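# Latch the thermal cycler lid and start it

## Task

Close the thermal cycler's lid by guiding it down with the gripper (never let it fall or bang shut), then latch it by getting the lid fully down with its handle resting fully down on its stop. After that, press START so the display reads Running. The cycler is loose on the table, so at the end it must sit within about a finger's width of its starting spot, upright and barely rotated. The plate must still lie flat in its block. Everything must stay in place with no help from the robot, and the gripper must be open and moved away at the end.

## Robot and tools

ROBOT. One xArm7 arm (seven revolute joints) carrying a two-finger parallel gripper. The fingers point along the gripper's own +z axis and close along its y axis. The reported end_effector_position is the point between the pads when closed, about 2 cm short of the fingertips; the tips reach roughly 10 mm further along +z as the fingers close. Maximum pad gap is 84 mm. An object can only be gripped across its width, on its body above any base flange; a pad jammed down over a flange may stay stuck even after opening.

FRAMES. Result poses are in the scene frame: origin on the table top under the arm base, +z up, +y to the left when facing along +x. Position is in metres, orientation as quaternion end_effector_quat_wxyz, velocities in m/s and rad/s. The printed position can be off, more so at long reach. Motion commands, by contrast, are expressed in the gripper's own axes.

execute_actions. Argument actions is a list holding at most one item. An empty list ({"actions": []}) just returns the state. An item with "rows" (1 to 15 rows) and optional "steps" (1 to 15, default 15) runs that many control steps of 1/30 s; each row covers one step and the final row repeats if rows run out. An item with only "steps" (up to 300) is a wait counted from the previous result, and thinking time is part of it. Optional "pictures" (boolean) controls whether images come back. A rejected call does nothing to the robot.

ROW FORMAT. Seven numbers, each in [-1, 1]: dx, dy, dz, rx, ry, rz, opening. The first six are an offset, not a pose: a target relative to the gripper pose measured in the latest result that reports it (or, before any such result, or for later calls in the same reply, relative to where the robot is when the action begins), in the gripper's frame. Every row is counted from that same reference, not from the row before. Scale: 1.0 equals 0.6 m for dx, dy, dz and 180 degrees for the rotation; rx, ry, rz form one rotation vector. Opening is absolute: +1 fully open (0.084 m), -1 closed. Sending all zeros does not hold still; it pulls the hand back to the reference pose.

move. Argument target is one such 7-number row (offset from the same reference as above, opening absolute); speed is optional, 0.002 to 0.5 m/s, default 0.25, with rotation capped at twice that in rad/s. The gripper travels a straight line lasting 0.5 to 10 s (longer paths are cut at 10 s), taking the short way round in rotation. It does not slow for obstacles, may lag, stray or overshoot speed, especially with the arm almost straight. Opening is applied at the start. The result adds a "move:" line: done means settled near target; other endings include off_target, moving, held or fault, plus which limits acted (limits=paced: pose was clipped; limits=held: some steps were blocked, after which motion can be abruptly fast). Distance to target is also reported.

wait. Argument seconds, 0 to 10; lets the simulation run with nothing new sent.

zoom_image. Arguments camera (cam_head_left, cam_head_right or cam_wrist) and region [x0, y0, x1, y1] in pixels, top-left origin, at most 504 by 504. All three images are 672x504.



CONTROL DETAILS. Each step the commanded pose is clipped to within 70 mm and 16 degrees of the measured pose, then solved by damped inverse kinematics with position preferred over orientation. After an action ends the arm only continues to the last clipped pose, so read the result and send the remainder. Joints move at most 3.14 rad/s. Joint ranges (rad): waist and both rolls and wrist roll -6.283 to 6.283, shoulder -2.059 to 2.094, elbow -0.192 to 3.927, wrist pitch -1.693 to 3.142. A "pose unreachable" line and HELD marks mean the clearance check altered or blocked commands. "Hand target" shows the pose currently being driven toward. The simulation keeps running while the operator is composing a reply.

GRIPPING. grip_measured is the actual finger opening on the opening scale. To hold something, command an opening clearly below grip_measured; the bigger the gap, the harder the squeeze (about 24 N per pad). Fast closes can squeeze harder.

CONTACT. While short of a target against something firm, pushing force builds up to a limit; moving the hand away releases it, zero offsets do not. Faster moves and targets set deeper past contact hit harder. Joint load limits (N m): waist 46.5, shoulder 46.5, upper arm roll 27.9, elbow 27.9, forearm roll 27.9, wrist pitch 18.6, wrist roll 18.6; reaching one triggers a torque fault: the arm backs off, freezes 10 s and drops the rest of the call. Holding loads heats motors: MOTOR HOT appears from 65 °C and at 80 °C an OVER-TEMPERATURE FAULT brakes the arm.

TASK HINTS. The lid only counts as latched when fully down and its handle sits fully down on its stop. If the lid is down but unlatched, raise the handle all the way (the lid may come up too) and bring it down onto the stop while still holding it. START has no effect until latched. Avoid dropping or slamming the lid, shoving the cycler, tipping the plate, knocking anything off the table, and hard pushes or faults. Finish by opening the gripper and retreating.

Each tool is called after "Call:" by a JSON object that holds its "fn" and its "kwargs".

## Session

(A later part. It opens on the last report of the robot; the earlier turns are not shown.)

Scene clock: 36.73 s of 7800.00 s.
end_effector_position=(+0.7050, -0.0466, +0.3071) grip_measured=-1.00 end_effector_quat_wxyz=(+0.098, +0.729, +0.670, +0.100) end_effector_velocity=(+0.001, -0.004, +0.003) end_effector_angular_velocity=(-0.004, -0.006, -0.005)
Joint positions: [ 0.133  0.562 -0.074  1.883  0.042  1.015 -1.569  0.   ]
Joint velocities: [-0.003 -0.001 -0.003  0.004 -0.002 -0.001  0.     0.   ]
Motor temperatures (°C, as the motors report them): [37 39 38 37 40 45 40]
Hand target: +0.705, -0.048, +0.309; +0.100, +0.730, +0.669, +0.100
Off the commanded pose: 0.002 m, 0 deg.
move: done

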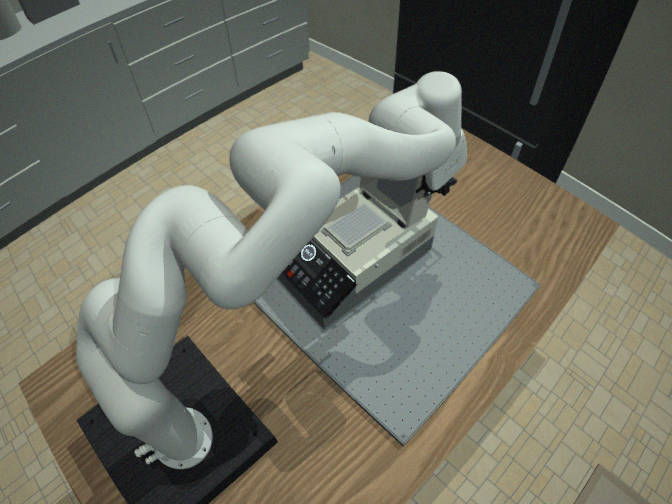

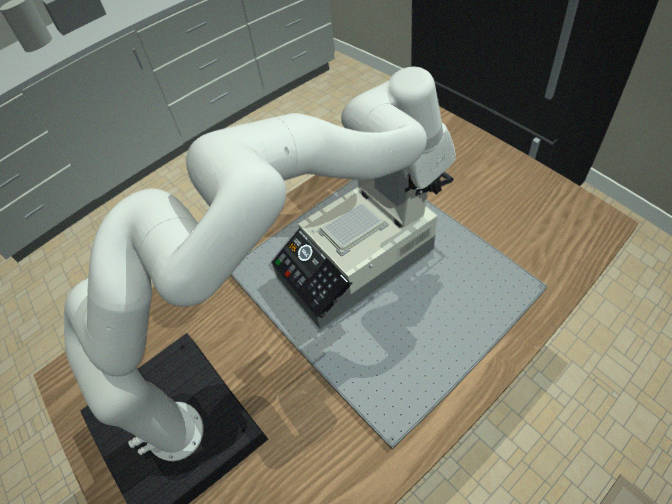

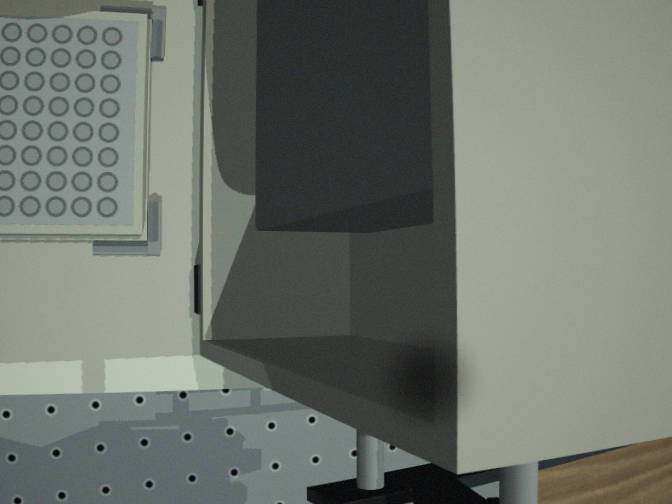

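Call:
{"fn": "move", "kwargs": {"target": [0,0,0,0,0,0,-0.5]}}

Call:
{"fn": "move", "kwargs": {"target": [-0.003,0,-0.14,0,0,0,-0.5], "speed": 0.1}}

Call:
{"fn": "move", "kwargs": {"target": [0,0.088,0.055,-0.039,0.039,0.499,-0.5], "speed": 0.3}}

Scene clock: 46.00 s of 7800.00 s.
end_effector_position=(+0.7060, -0.0492, +0.3106) grip_measured=-0.52 end_effector_quat_wxyz=(+0.101, +0.730, +0.668, +0.102) end_effector_velocity=(-0.003, +0.001, -0.004) end_effector_angular_velocity=(+0.007, +0.016, -0.001)
Joint positions: [ 0.131  0.56  -0.076  1.887  0.042  1.014 -1.57   0.021]
Joint velocities: [-0.005  0.001  0.006 -0.004  0.002  0.012  0.     0.003]
Motor temperatures (°C, as the motors report them): [38 39 39 38 40 45 40]
Hand target: +0.705, -0.047, +0.307; +0.098, +0.729, +0.670, +0.100
Off the commanded pose: 0.004 m, 0 deg.
After step 90, 5.57 s passed at rest.
move: off_target

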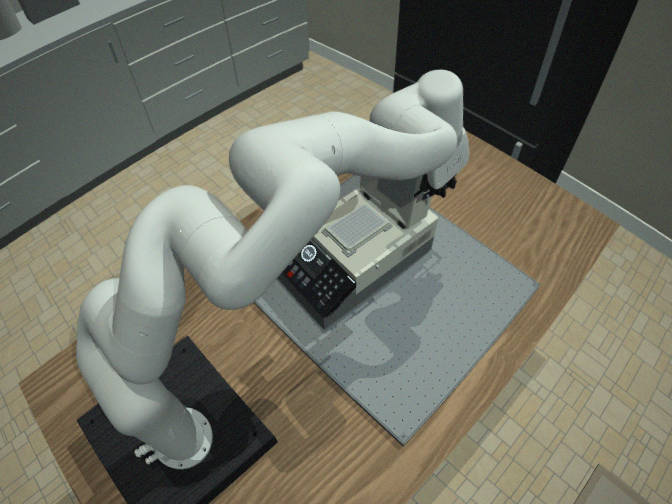

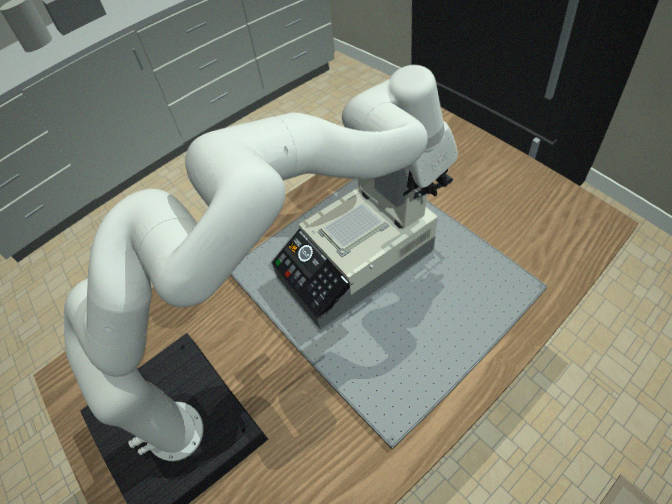

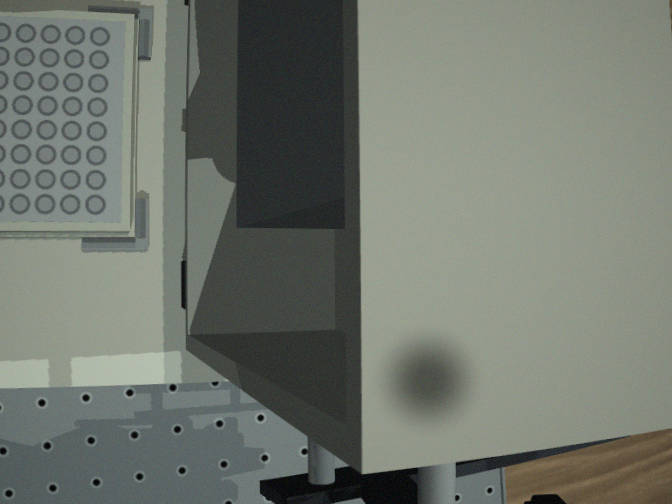

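Scene clock: 47.20 s of 7800.00 s.
end_effector_position=(+0.6821, -0.0495, +0.3902) grip_measured=-0.52 end_effector_quat_wxyz=(+0.101, +0.730, +0.668, +0.101) end_effector_velocity=(-0.001, -0.001, +0.003) end_effector_angular_velocity=(-0.001, -0.001, -0.002)
Joint positions: [ 0.129  0.466 -0.075  1.969  0.034  1.191 -1.567  0.021]
Joint velocities: [-0.001 -0.001 -0.001  0.006 -0.     0.007 -0.    -0.   ]
Motor temperatures (°C, as the motors report them): [38 39 39 38 40 45 40]
Hand target: +0.682, -0.050, +0.391; +0.101, +0.730, +0.668, +0.102
Off the commanded pose: 0.001 m, 0 deg.
move: done

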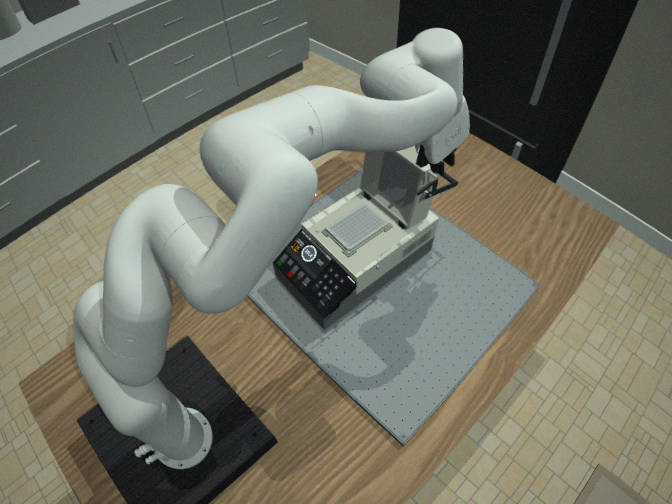

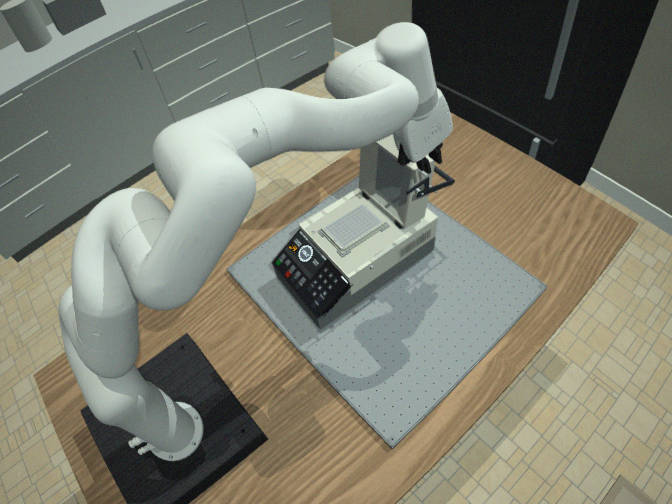

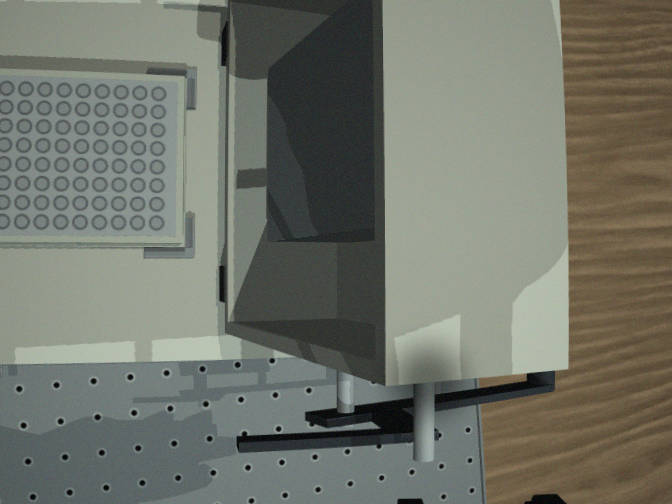

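Scene clock: 50.30 s of 7800.00 s.
end_effector_position=(+0.7418, -0.0548, +0.3734) grip_measured=-0.52 end_effector_quat_wxyz=(+0.003, +0.975, -0.043, +0.220) end_effector_velocity=(+0.000, +0.000, +0.000) end_effector_angular_velocity=(+0.004, -0.001, -0.010)
Joint positions: [ 0.261  0.596 -0.295  2.032  0.198  0.989 -0.073  0.021]
Joint velocities: [ 0.002  0.001 -0.003  0.002  0.     0.001  0.012  0.   ]
Motor temperatures (°C, as the motors report them): [37 39 39 38 40 45 40]
Hand target: +0.742, -0.055, +0.373; +0.003, +0.975, -0.043, +0.220
Off the commanded pose: 0.000 m, 0 deg.
move: done

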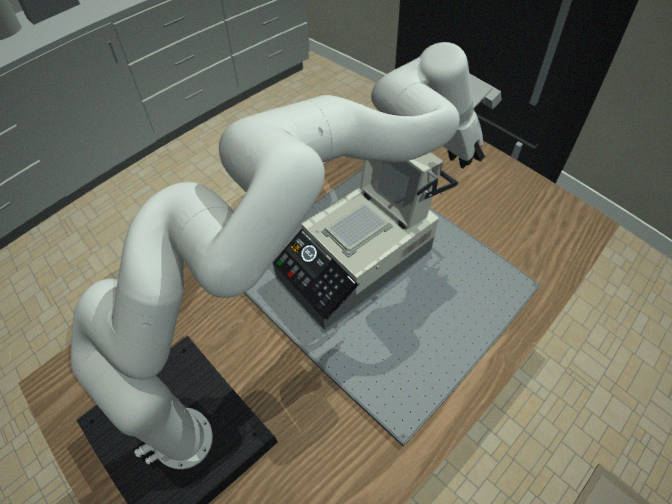

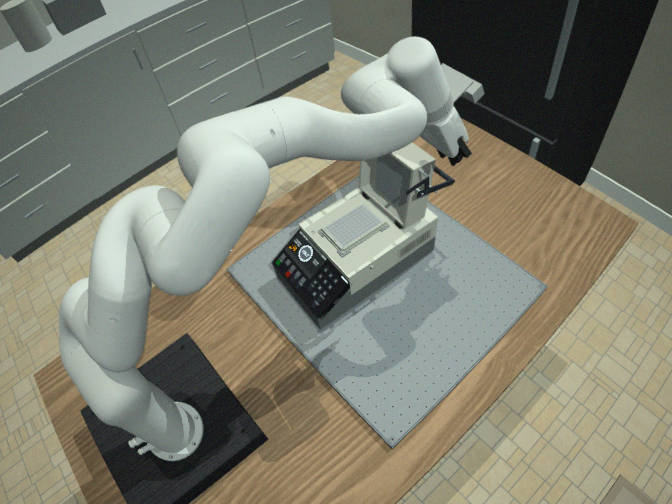

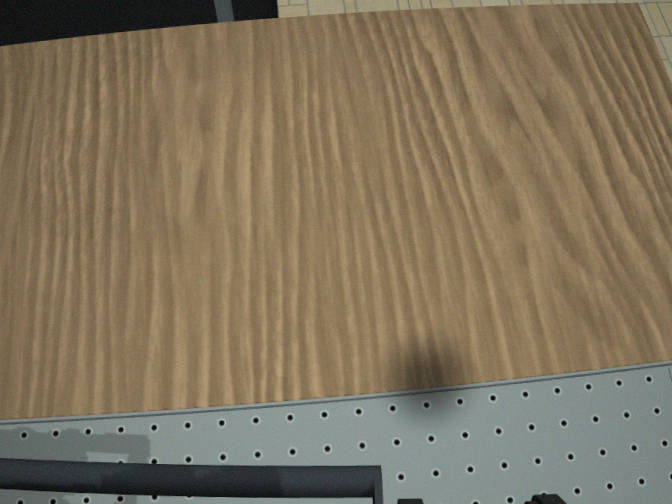

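Call:
{"fn": "move", "kwargs": {"target": [-0.05,-0.03,0.03,0,0,0,-0.5], "speed": 0.08}}

Scene clock: 53.67 s of 7800.00 s.
end_effector_position=(+0.7242, -0.0360, +0.3451) grip_measured=-0.52 end_effector_quat_wxyz=(+0.004, +0.975, -0.044, +0.220) end_effector_velocity=(-0.001, +0.002, +0.000) end_effector_angular_velocity=(-0.001, -0.006, +0.001)
Joint positions: [ 0.324  0.51  -0.303  1.814  0.171  0.856 -0.044  0.021]
Joint velocities: [ 0.006 -0.008 -0.001 -0.015 -0.003 -0.013  0.003 -0.   ]
Motor temperatures (°C, as the motors report them): [37 39 38 38 40 45 40]
Hand target: +0.724, -0.035, +0.345; +0.004, +0.975, -0.043, +0.220
Off the commanded pose: 0.001 m, 0 deg.
move: done

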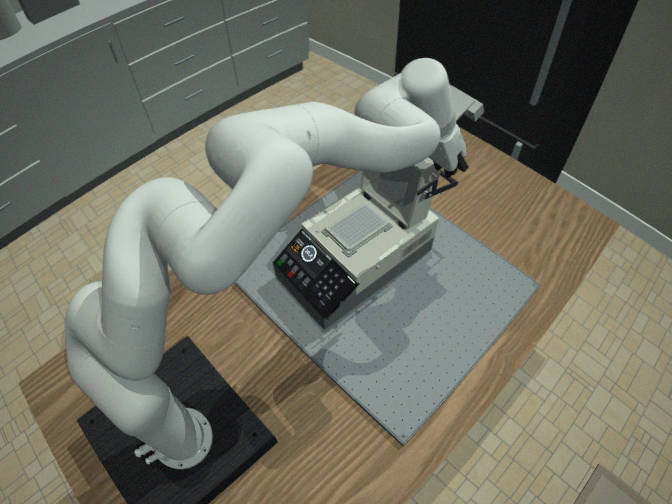

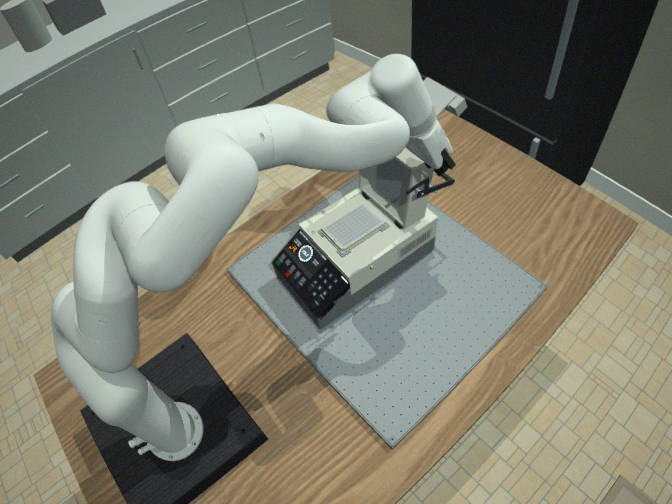

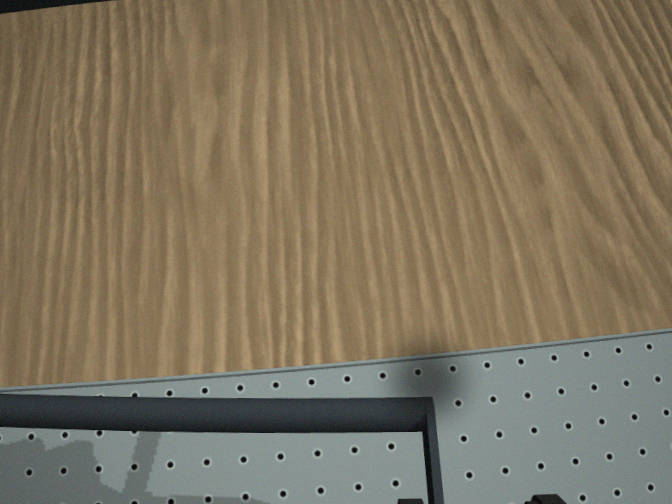

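Call:
{"fn": "execute_actions", "kwargs": {"actions": []}}

Scene clock: 59.37 s of 7800.00 s.
end_effector_position=(+0.7240, -0.0349, +0.3446) grip_measured=-0.52 end_effector_quat_wxyz=(+0.004, +0.975, -0.043, +0.220) end_effector_velocity=(+0.001, +0.000, -0.000) end_effector_angular_velocity=(-0.001, -0.001, +0.000)
Joint positions: [ 0.325  0.51  -0.303  1.812  0.171  0.855 -0.044  0.021]
Joint velocities: [ 0.     0.001 -0.     0.001 -0.    -0.001 -0.    -0.   ]
Motor temperatures (°C, as the motors report them): [37 39 38 38 40 45 40]
Hand target: +0.724, -0.035, +0.345; +0.004, +0.975, -0.043, +0.220
Off the commanded pose: 0.000 m, 0 deg.
Steps of this call (steps 1 to 90: nothing new was sent; then 2.70 s passed at rest). Readings (end_effector_position):
1: (+0.7242, -0.0360, +0.3451)
2: (+0.7241, -0.0360, +0.3450)
4: (+0.7241, -0.0359, +0.3449)
8: (+0.7240, -0.0357, +0.3448)
90: the state above

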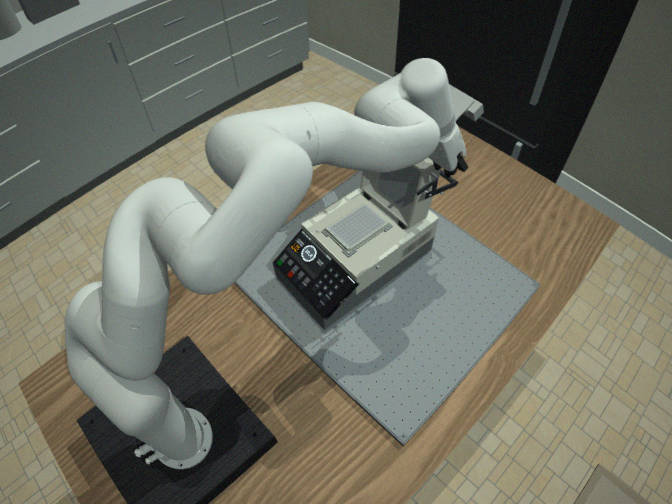

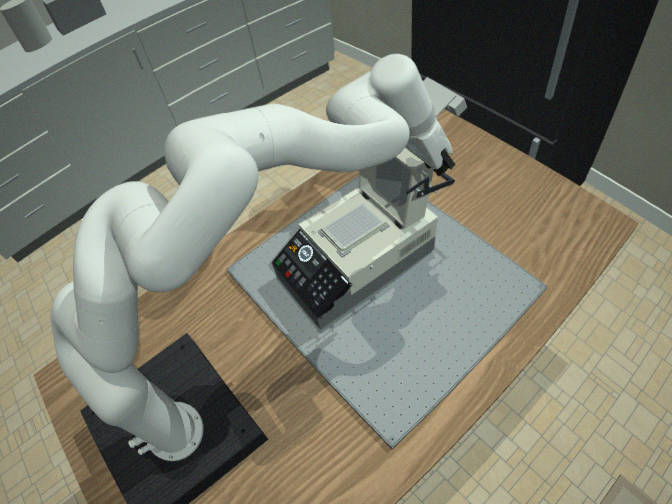

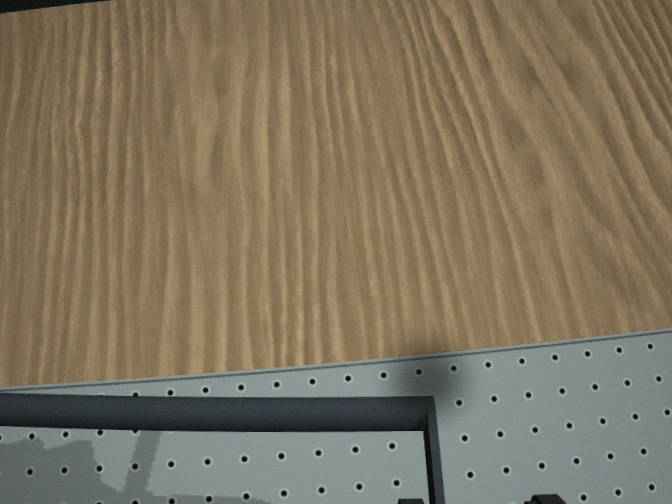

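Call:
{"fn": "move", "kwargs": {"target": [0.03,-0.004,0.075,0,0,0,-0.55], "speed": 0.04}}

Scene clock: 76.90 s of 7800.00 s.
end_effector_position=(+0.7599, -0.0359, +0.3151) grip_measured=-0.57 end_effector_quat_wxyz=(+0.004, +0.974, -0.043, +0.222) end_effector_velocity=(+0.001, +0.000, -0.001) end_effector_angular_velocity=(-0.000, -0.000, +0.000)
Joint positions: [ 0.284  0.674 -0.284  1.987  0.204  0.863 -0.049  0.019]
Joint velocities: [-0.001  0.005  0.001  0.007  0.     0.001  0.    -0.   ]
Motor temperatures (°C, as the motors report them): [37 39 38 38 40 45 40]
Hand target: +0.760, -0.035, +0.312; +0.003, +0.975, -0.043, +0.220
Off the commanded pose: 0.003 m, 0 deg.
After step 90, 13.00 s passed at rest.
move: done

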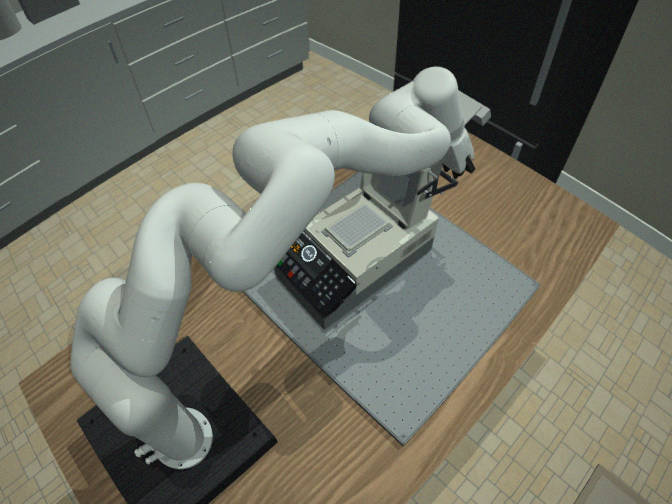

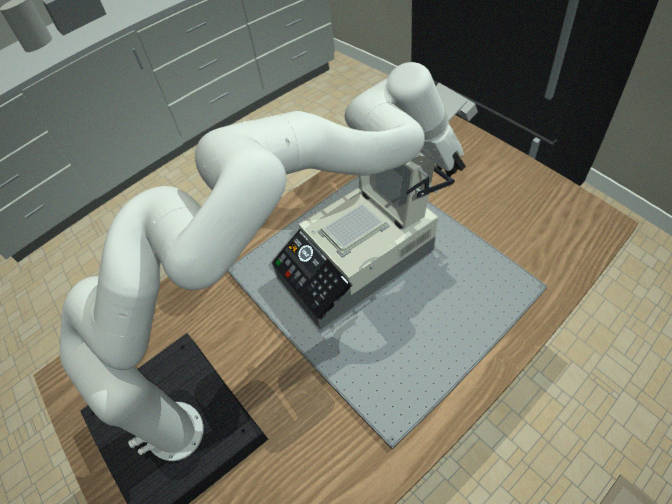

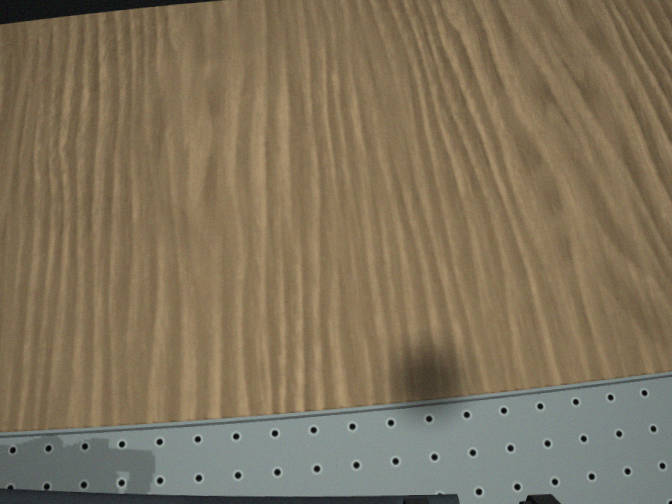

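Call:
{"fn": "move", "kwargs": {"target": [-0.05,-0.003,0.005,0,-0.039,0,-0.6], "speed": 0.03}}

Call:
{"fn": "move", "kwargs": {"target": [0,0,0.04,0,0,0,-0.6], "speed": 0.015}}

Scene clock: 89.83 s of 7800.00 s.
end_effector_position=(+0.7412, -0.0316, +0.3185) grip_measured=-0.63 end_effector_quat_wxyz=(+0.001, +0.982, -0.043, +0.182) end_effector_velocity=(-0.002, +0.001, -0.000) end_effector_angular_velocity=(+0.002, +0.005, +0.000)
Joint positions: [ 0.282  0.658 -0.279  2.012  0.19   0.984 -0.039  0.016]
Joint velocities: [-0.002 -0.004  0.006 -0.003 -0.003  0.005  0.002 -0.   ]
Motor temperatures (°C, as the motors report them): [38 39 39 36 40 45 40]
Hand target: +0.734, -0.032, +0.300; +0.001, +0.986, -0.044, +0.162
Off the commanded pose: 0.020 m, 2 deg.
After step 90, 7.67 s passed at rest.
move: off_target

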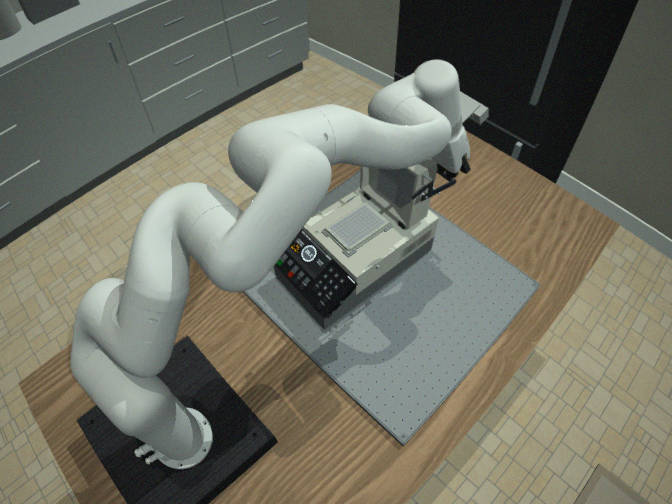

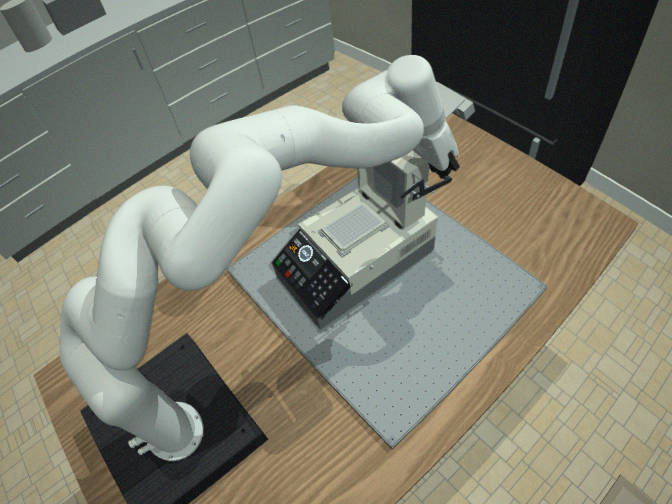

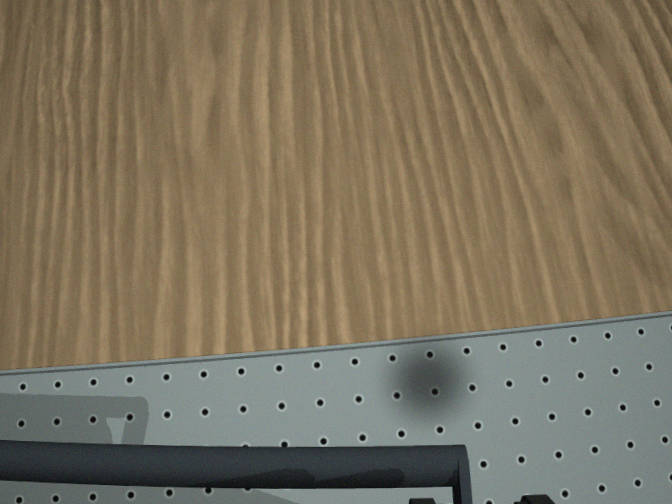

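Scene clock: 91.67 s of 7800.00 s.
end_effector_position=(+0.7560, -0.0328, +0.3141) grip_measured=-0.63 end_effector_quat_wxyz=(+0.001, +0.979, -0.042, +0.201) end_effector_velocity=(+0.001, +0.000, -0.001) end_effector_angular_velocity=(-0.000, -0.001, +0.001)
Joint positions: [ 0.269  0.693 -0.266  2.042  0.193  0.938 -0.04   0.016]
Joint velocities: [-0.005  0.003  0.007  0.004 -0.005 -0.001  0.002  0.   ]
Motor temperatures (°C, as the motors report them): [38 39 39 36 40 45 40]
Hand target: +0.750, -0.032, +0.296; +0.001, +0.982, -0.043, +0.182
Off the commanded pose: 0.019 m, 2 deg.
move: off_target

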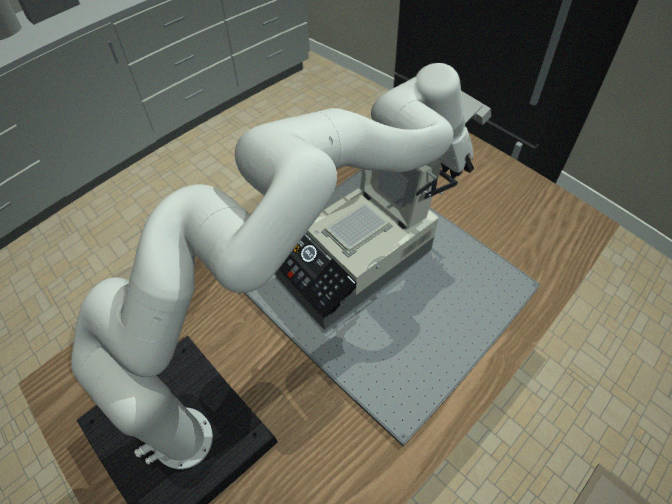

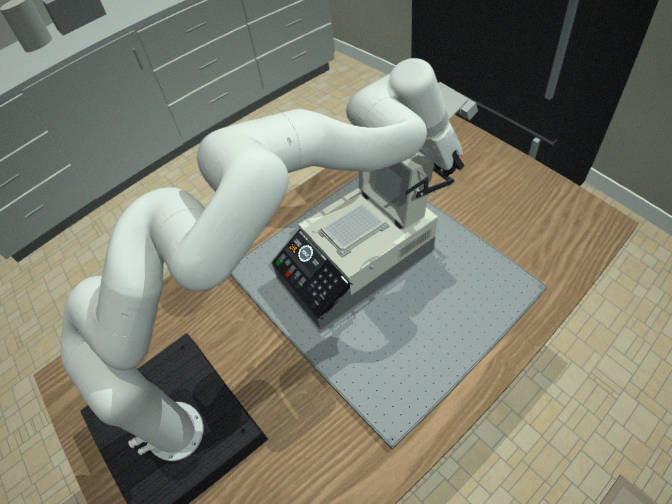

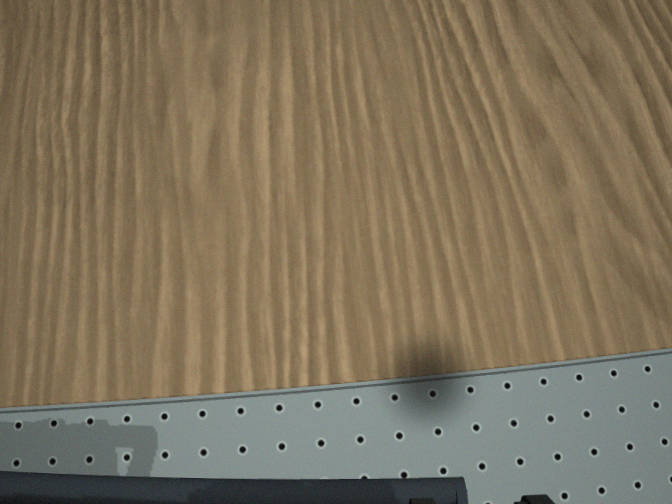

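Call:
{"fn": "move", "kwargs": {"target": [0.0,0.1,-0.06,0,0,0,-1], "speed": 0.08}}

Call:
{"fn": "move", "kwargs": {"target": [-0.05,0.08,-0.05,0,0.08,0,-1], "speed": 0.15}}

Call:
{"fn": "move", "kwargs": {"target": [0,0,0,0.27,0,0,-1], "speed": 0.2}}

Scene clock: 95.23 s of 7800.00 s.
end_effector_position=(+0.7369, -0.0910, +0.3460) grip_measured=-1.00 end_effector_quat_wxyz=(+0.001, +0.979, -0.042, +0.201) end_effector_velocity=(-0.000, +0.000, +0.002) end_effector_angular_velocity=(+0.002, -0.002, +0.003)
Joint positions: [ 0.183  0.621 -0.264  2.018  0.217  0.989 -0.14   0.   ]
Joint velocities: [-0.002 -0.002  0.002  0.     0.002  0.001 -0.003  0.   ]
Motor temperatures (°C, as the motors report them): [38 39 39 36 40 45 40]
Hand target: +0.737, -0.092, +0.346; +0.001, +0.979, -0.042, +0.201
Off the commanded pose: 0.001 m, 0 deg.
move: done

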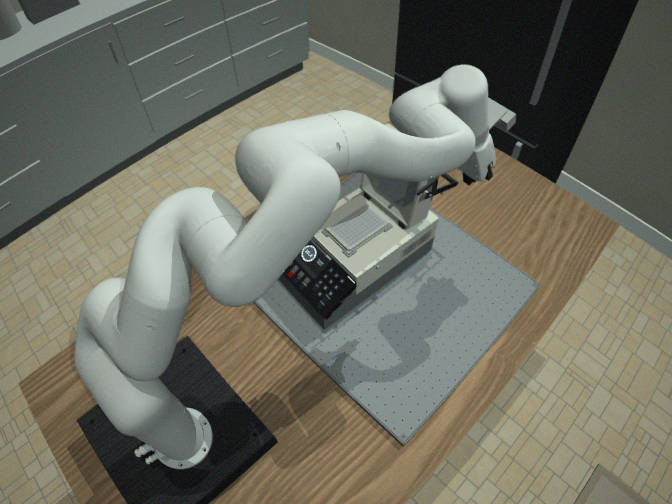

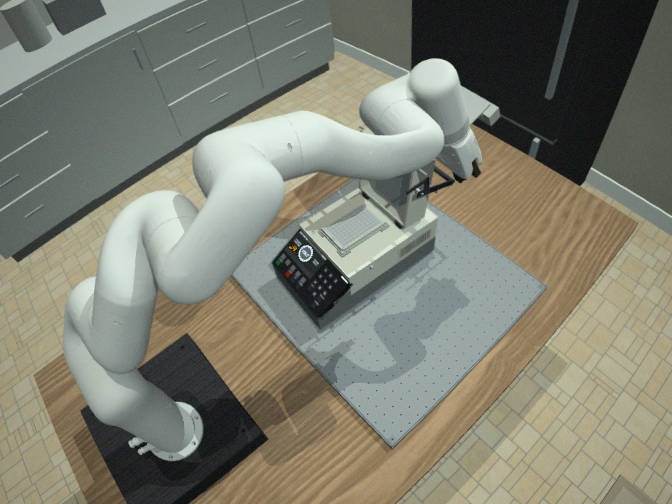

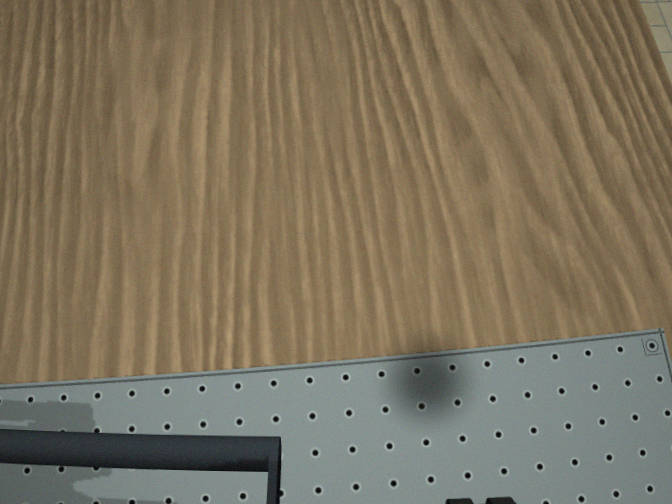

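Scene clock: 96.47 s of 7800.00 s.
end_effector_position=(+0.6939, -0.1355, +0.3613) grip_measured=-1.00 end_effector_quat_wxyz=(+0.007, +0.946, -0.042, +0.321) end_effector_velocity=(-0.001, -0.003, -0.000) end_effector_angular_velocity=(-0.001, -0.010, -0.001)
Joint positions: [ 0.166  0.312 -0.253  1.468  0.306  0.503 -0.326  0.   ]
Joint velocities: [-0.006 -0.006  0.004 -0.014  0.011 -0.018 -0.014  0.   ]
Motor temperatures (°C, as the motors report them): [38 39 39 36 40 45 40]
Hand target: +0.694, -0.136, +0.361; +0.007, +0.946, -0.042, +0.322
Off the commanded pose: 0.000 m, 0 deg.
move: done

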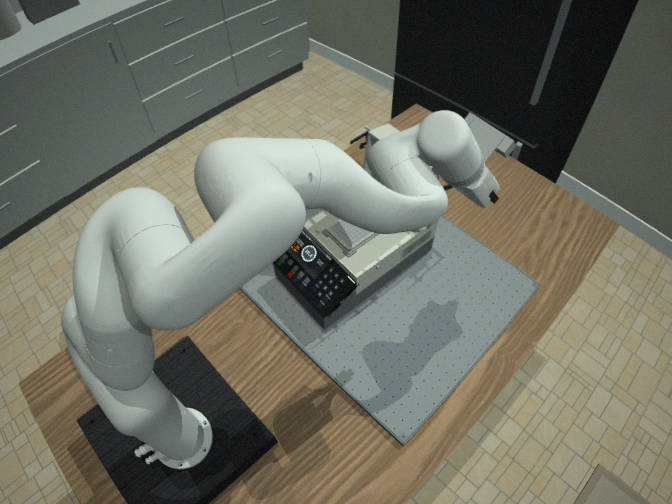

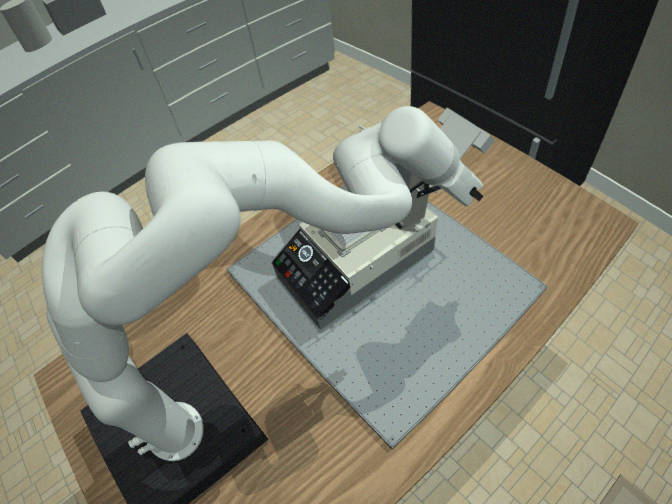

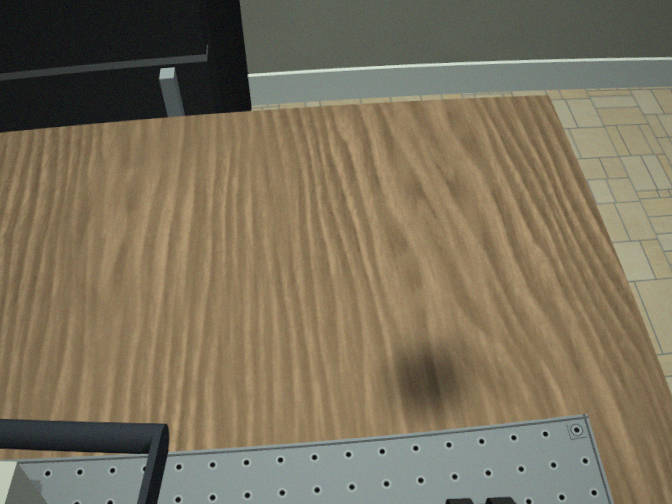

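Scene clock: 99.07 s of 7800.00 s.
end_effector_position=(+0.6940, -0.1357, +0.3619) grip_measured=-1.00 end_effector_quat_wxyz=(-0.383, +0.865, +0.094, +0.312) end_effector_velocity=(-0.000, -0.002, -0.002) end_effector_angular_velocity=(+0.005, +0.003, +0.001)
Joint positions: [-0.373  0.656  0.06   1.97   1.033  1.328 -0.982  0.   ]
Joint velocities: [-0.004  0.008 -0.     0.008  0.001  0.008  0.002  0.   ]
Motor temperatures (°C, as the motors report them): [38 39 39 36 40 45 40]
Hand target: +0.694, -0.136, +0.362; -0.383, +0.865, +0.094, +0.311
Off the commanded pose: 0.001 m, 0 deg.
move: done

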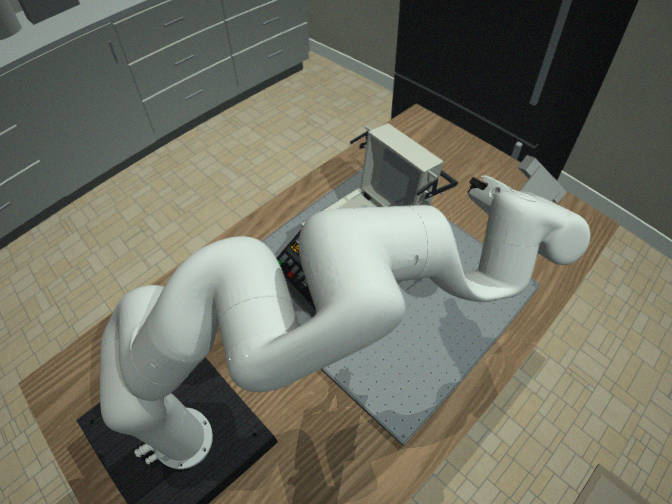

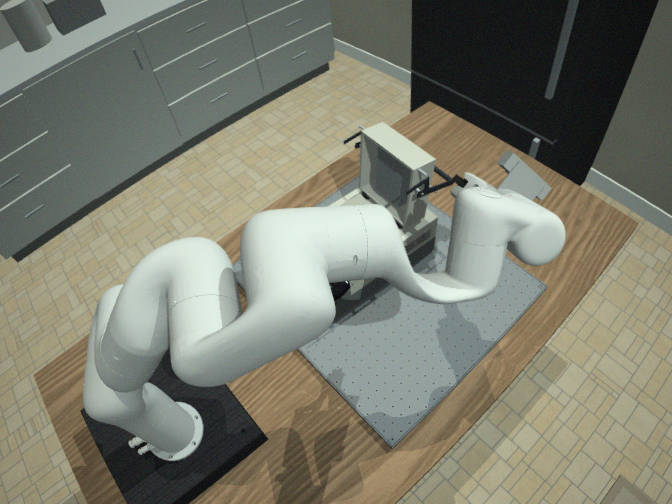

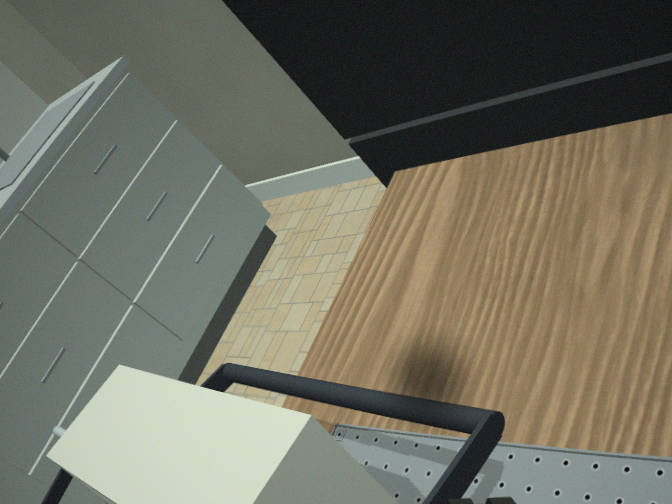

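Call:
{"fn": "move", "kwargs": {"target": [-0.078,0.083,0.19,0,0,0,-1], "speed": 0.1}}

Scene clock: 103.47 s of 7800.00 s.
end_effector_position=(+0.7298, -0.0851, +0.2453) grip_measured=-1.00 end_effector_quat_wxyz=(-0.382, +0.865, +0.094, +0.312) end_effector_velocity=(+0.001, -0.001, -0.002) end_effector_angular_velocity=(-0.002, -0.000, -0.002)
Joint positions: [-0.281  0.81   0.095  1.916  1.089  1.123 -1.119  0.   ]
Joint velocities: [ 0.001  0.005 -0.001  0.003  0.    -0.004 -0.002  0.   ]
Motor temperatures (°C, as the motors report them): [38 39 39 37 40 45 40]
Hand target: +0.730, -0.084, +0.244; -0.383, +0.865, +0.094, +0.312
Off the commanded pose: 0.001 m, 0 deg.
move: done

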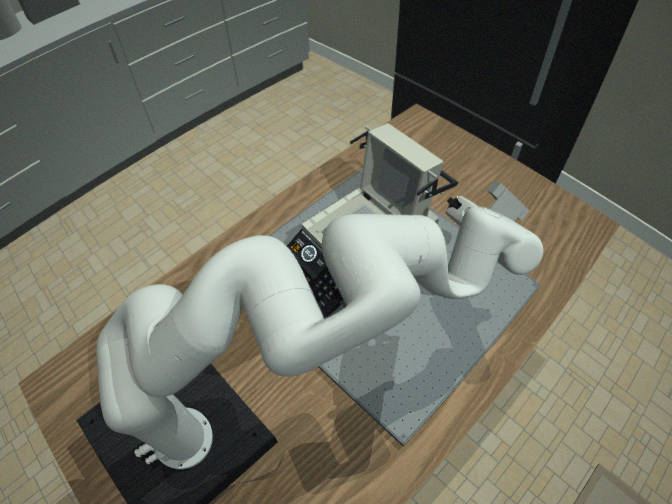

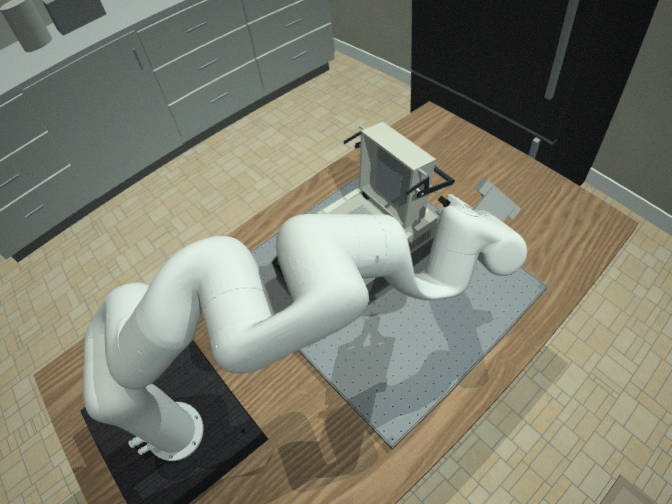

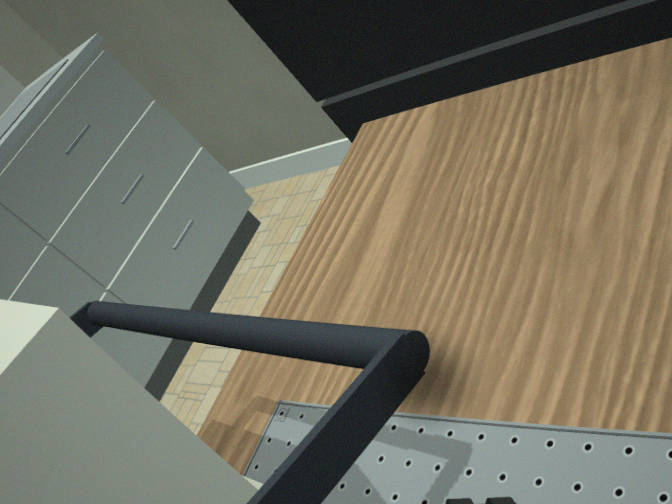

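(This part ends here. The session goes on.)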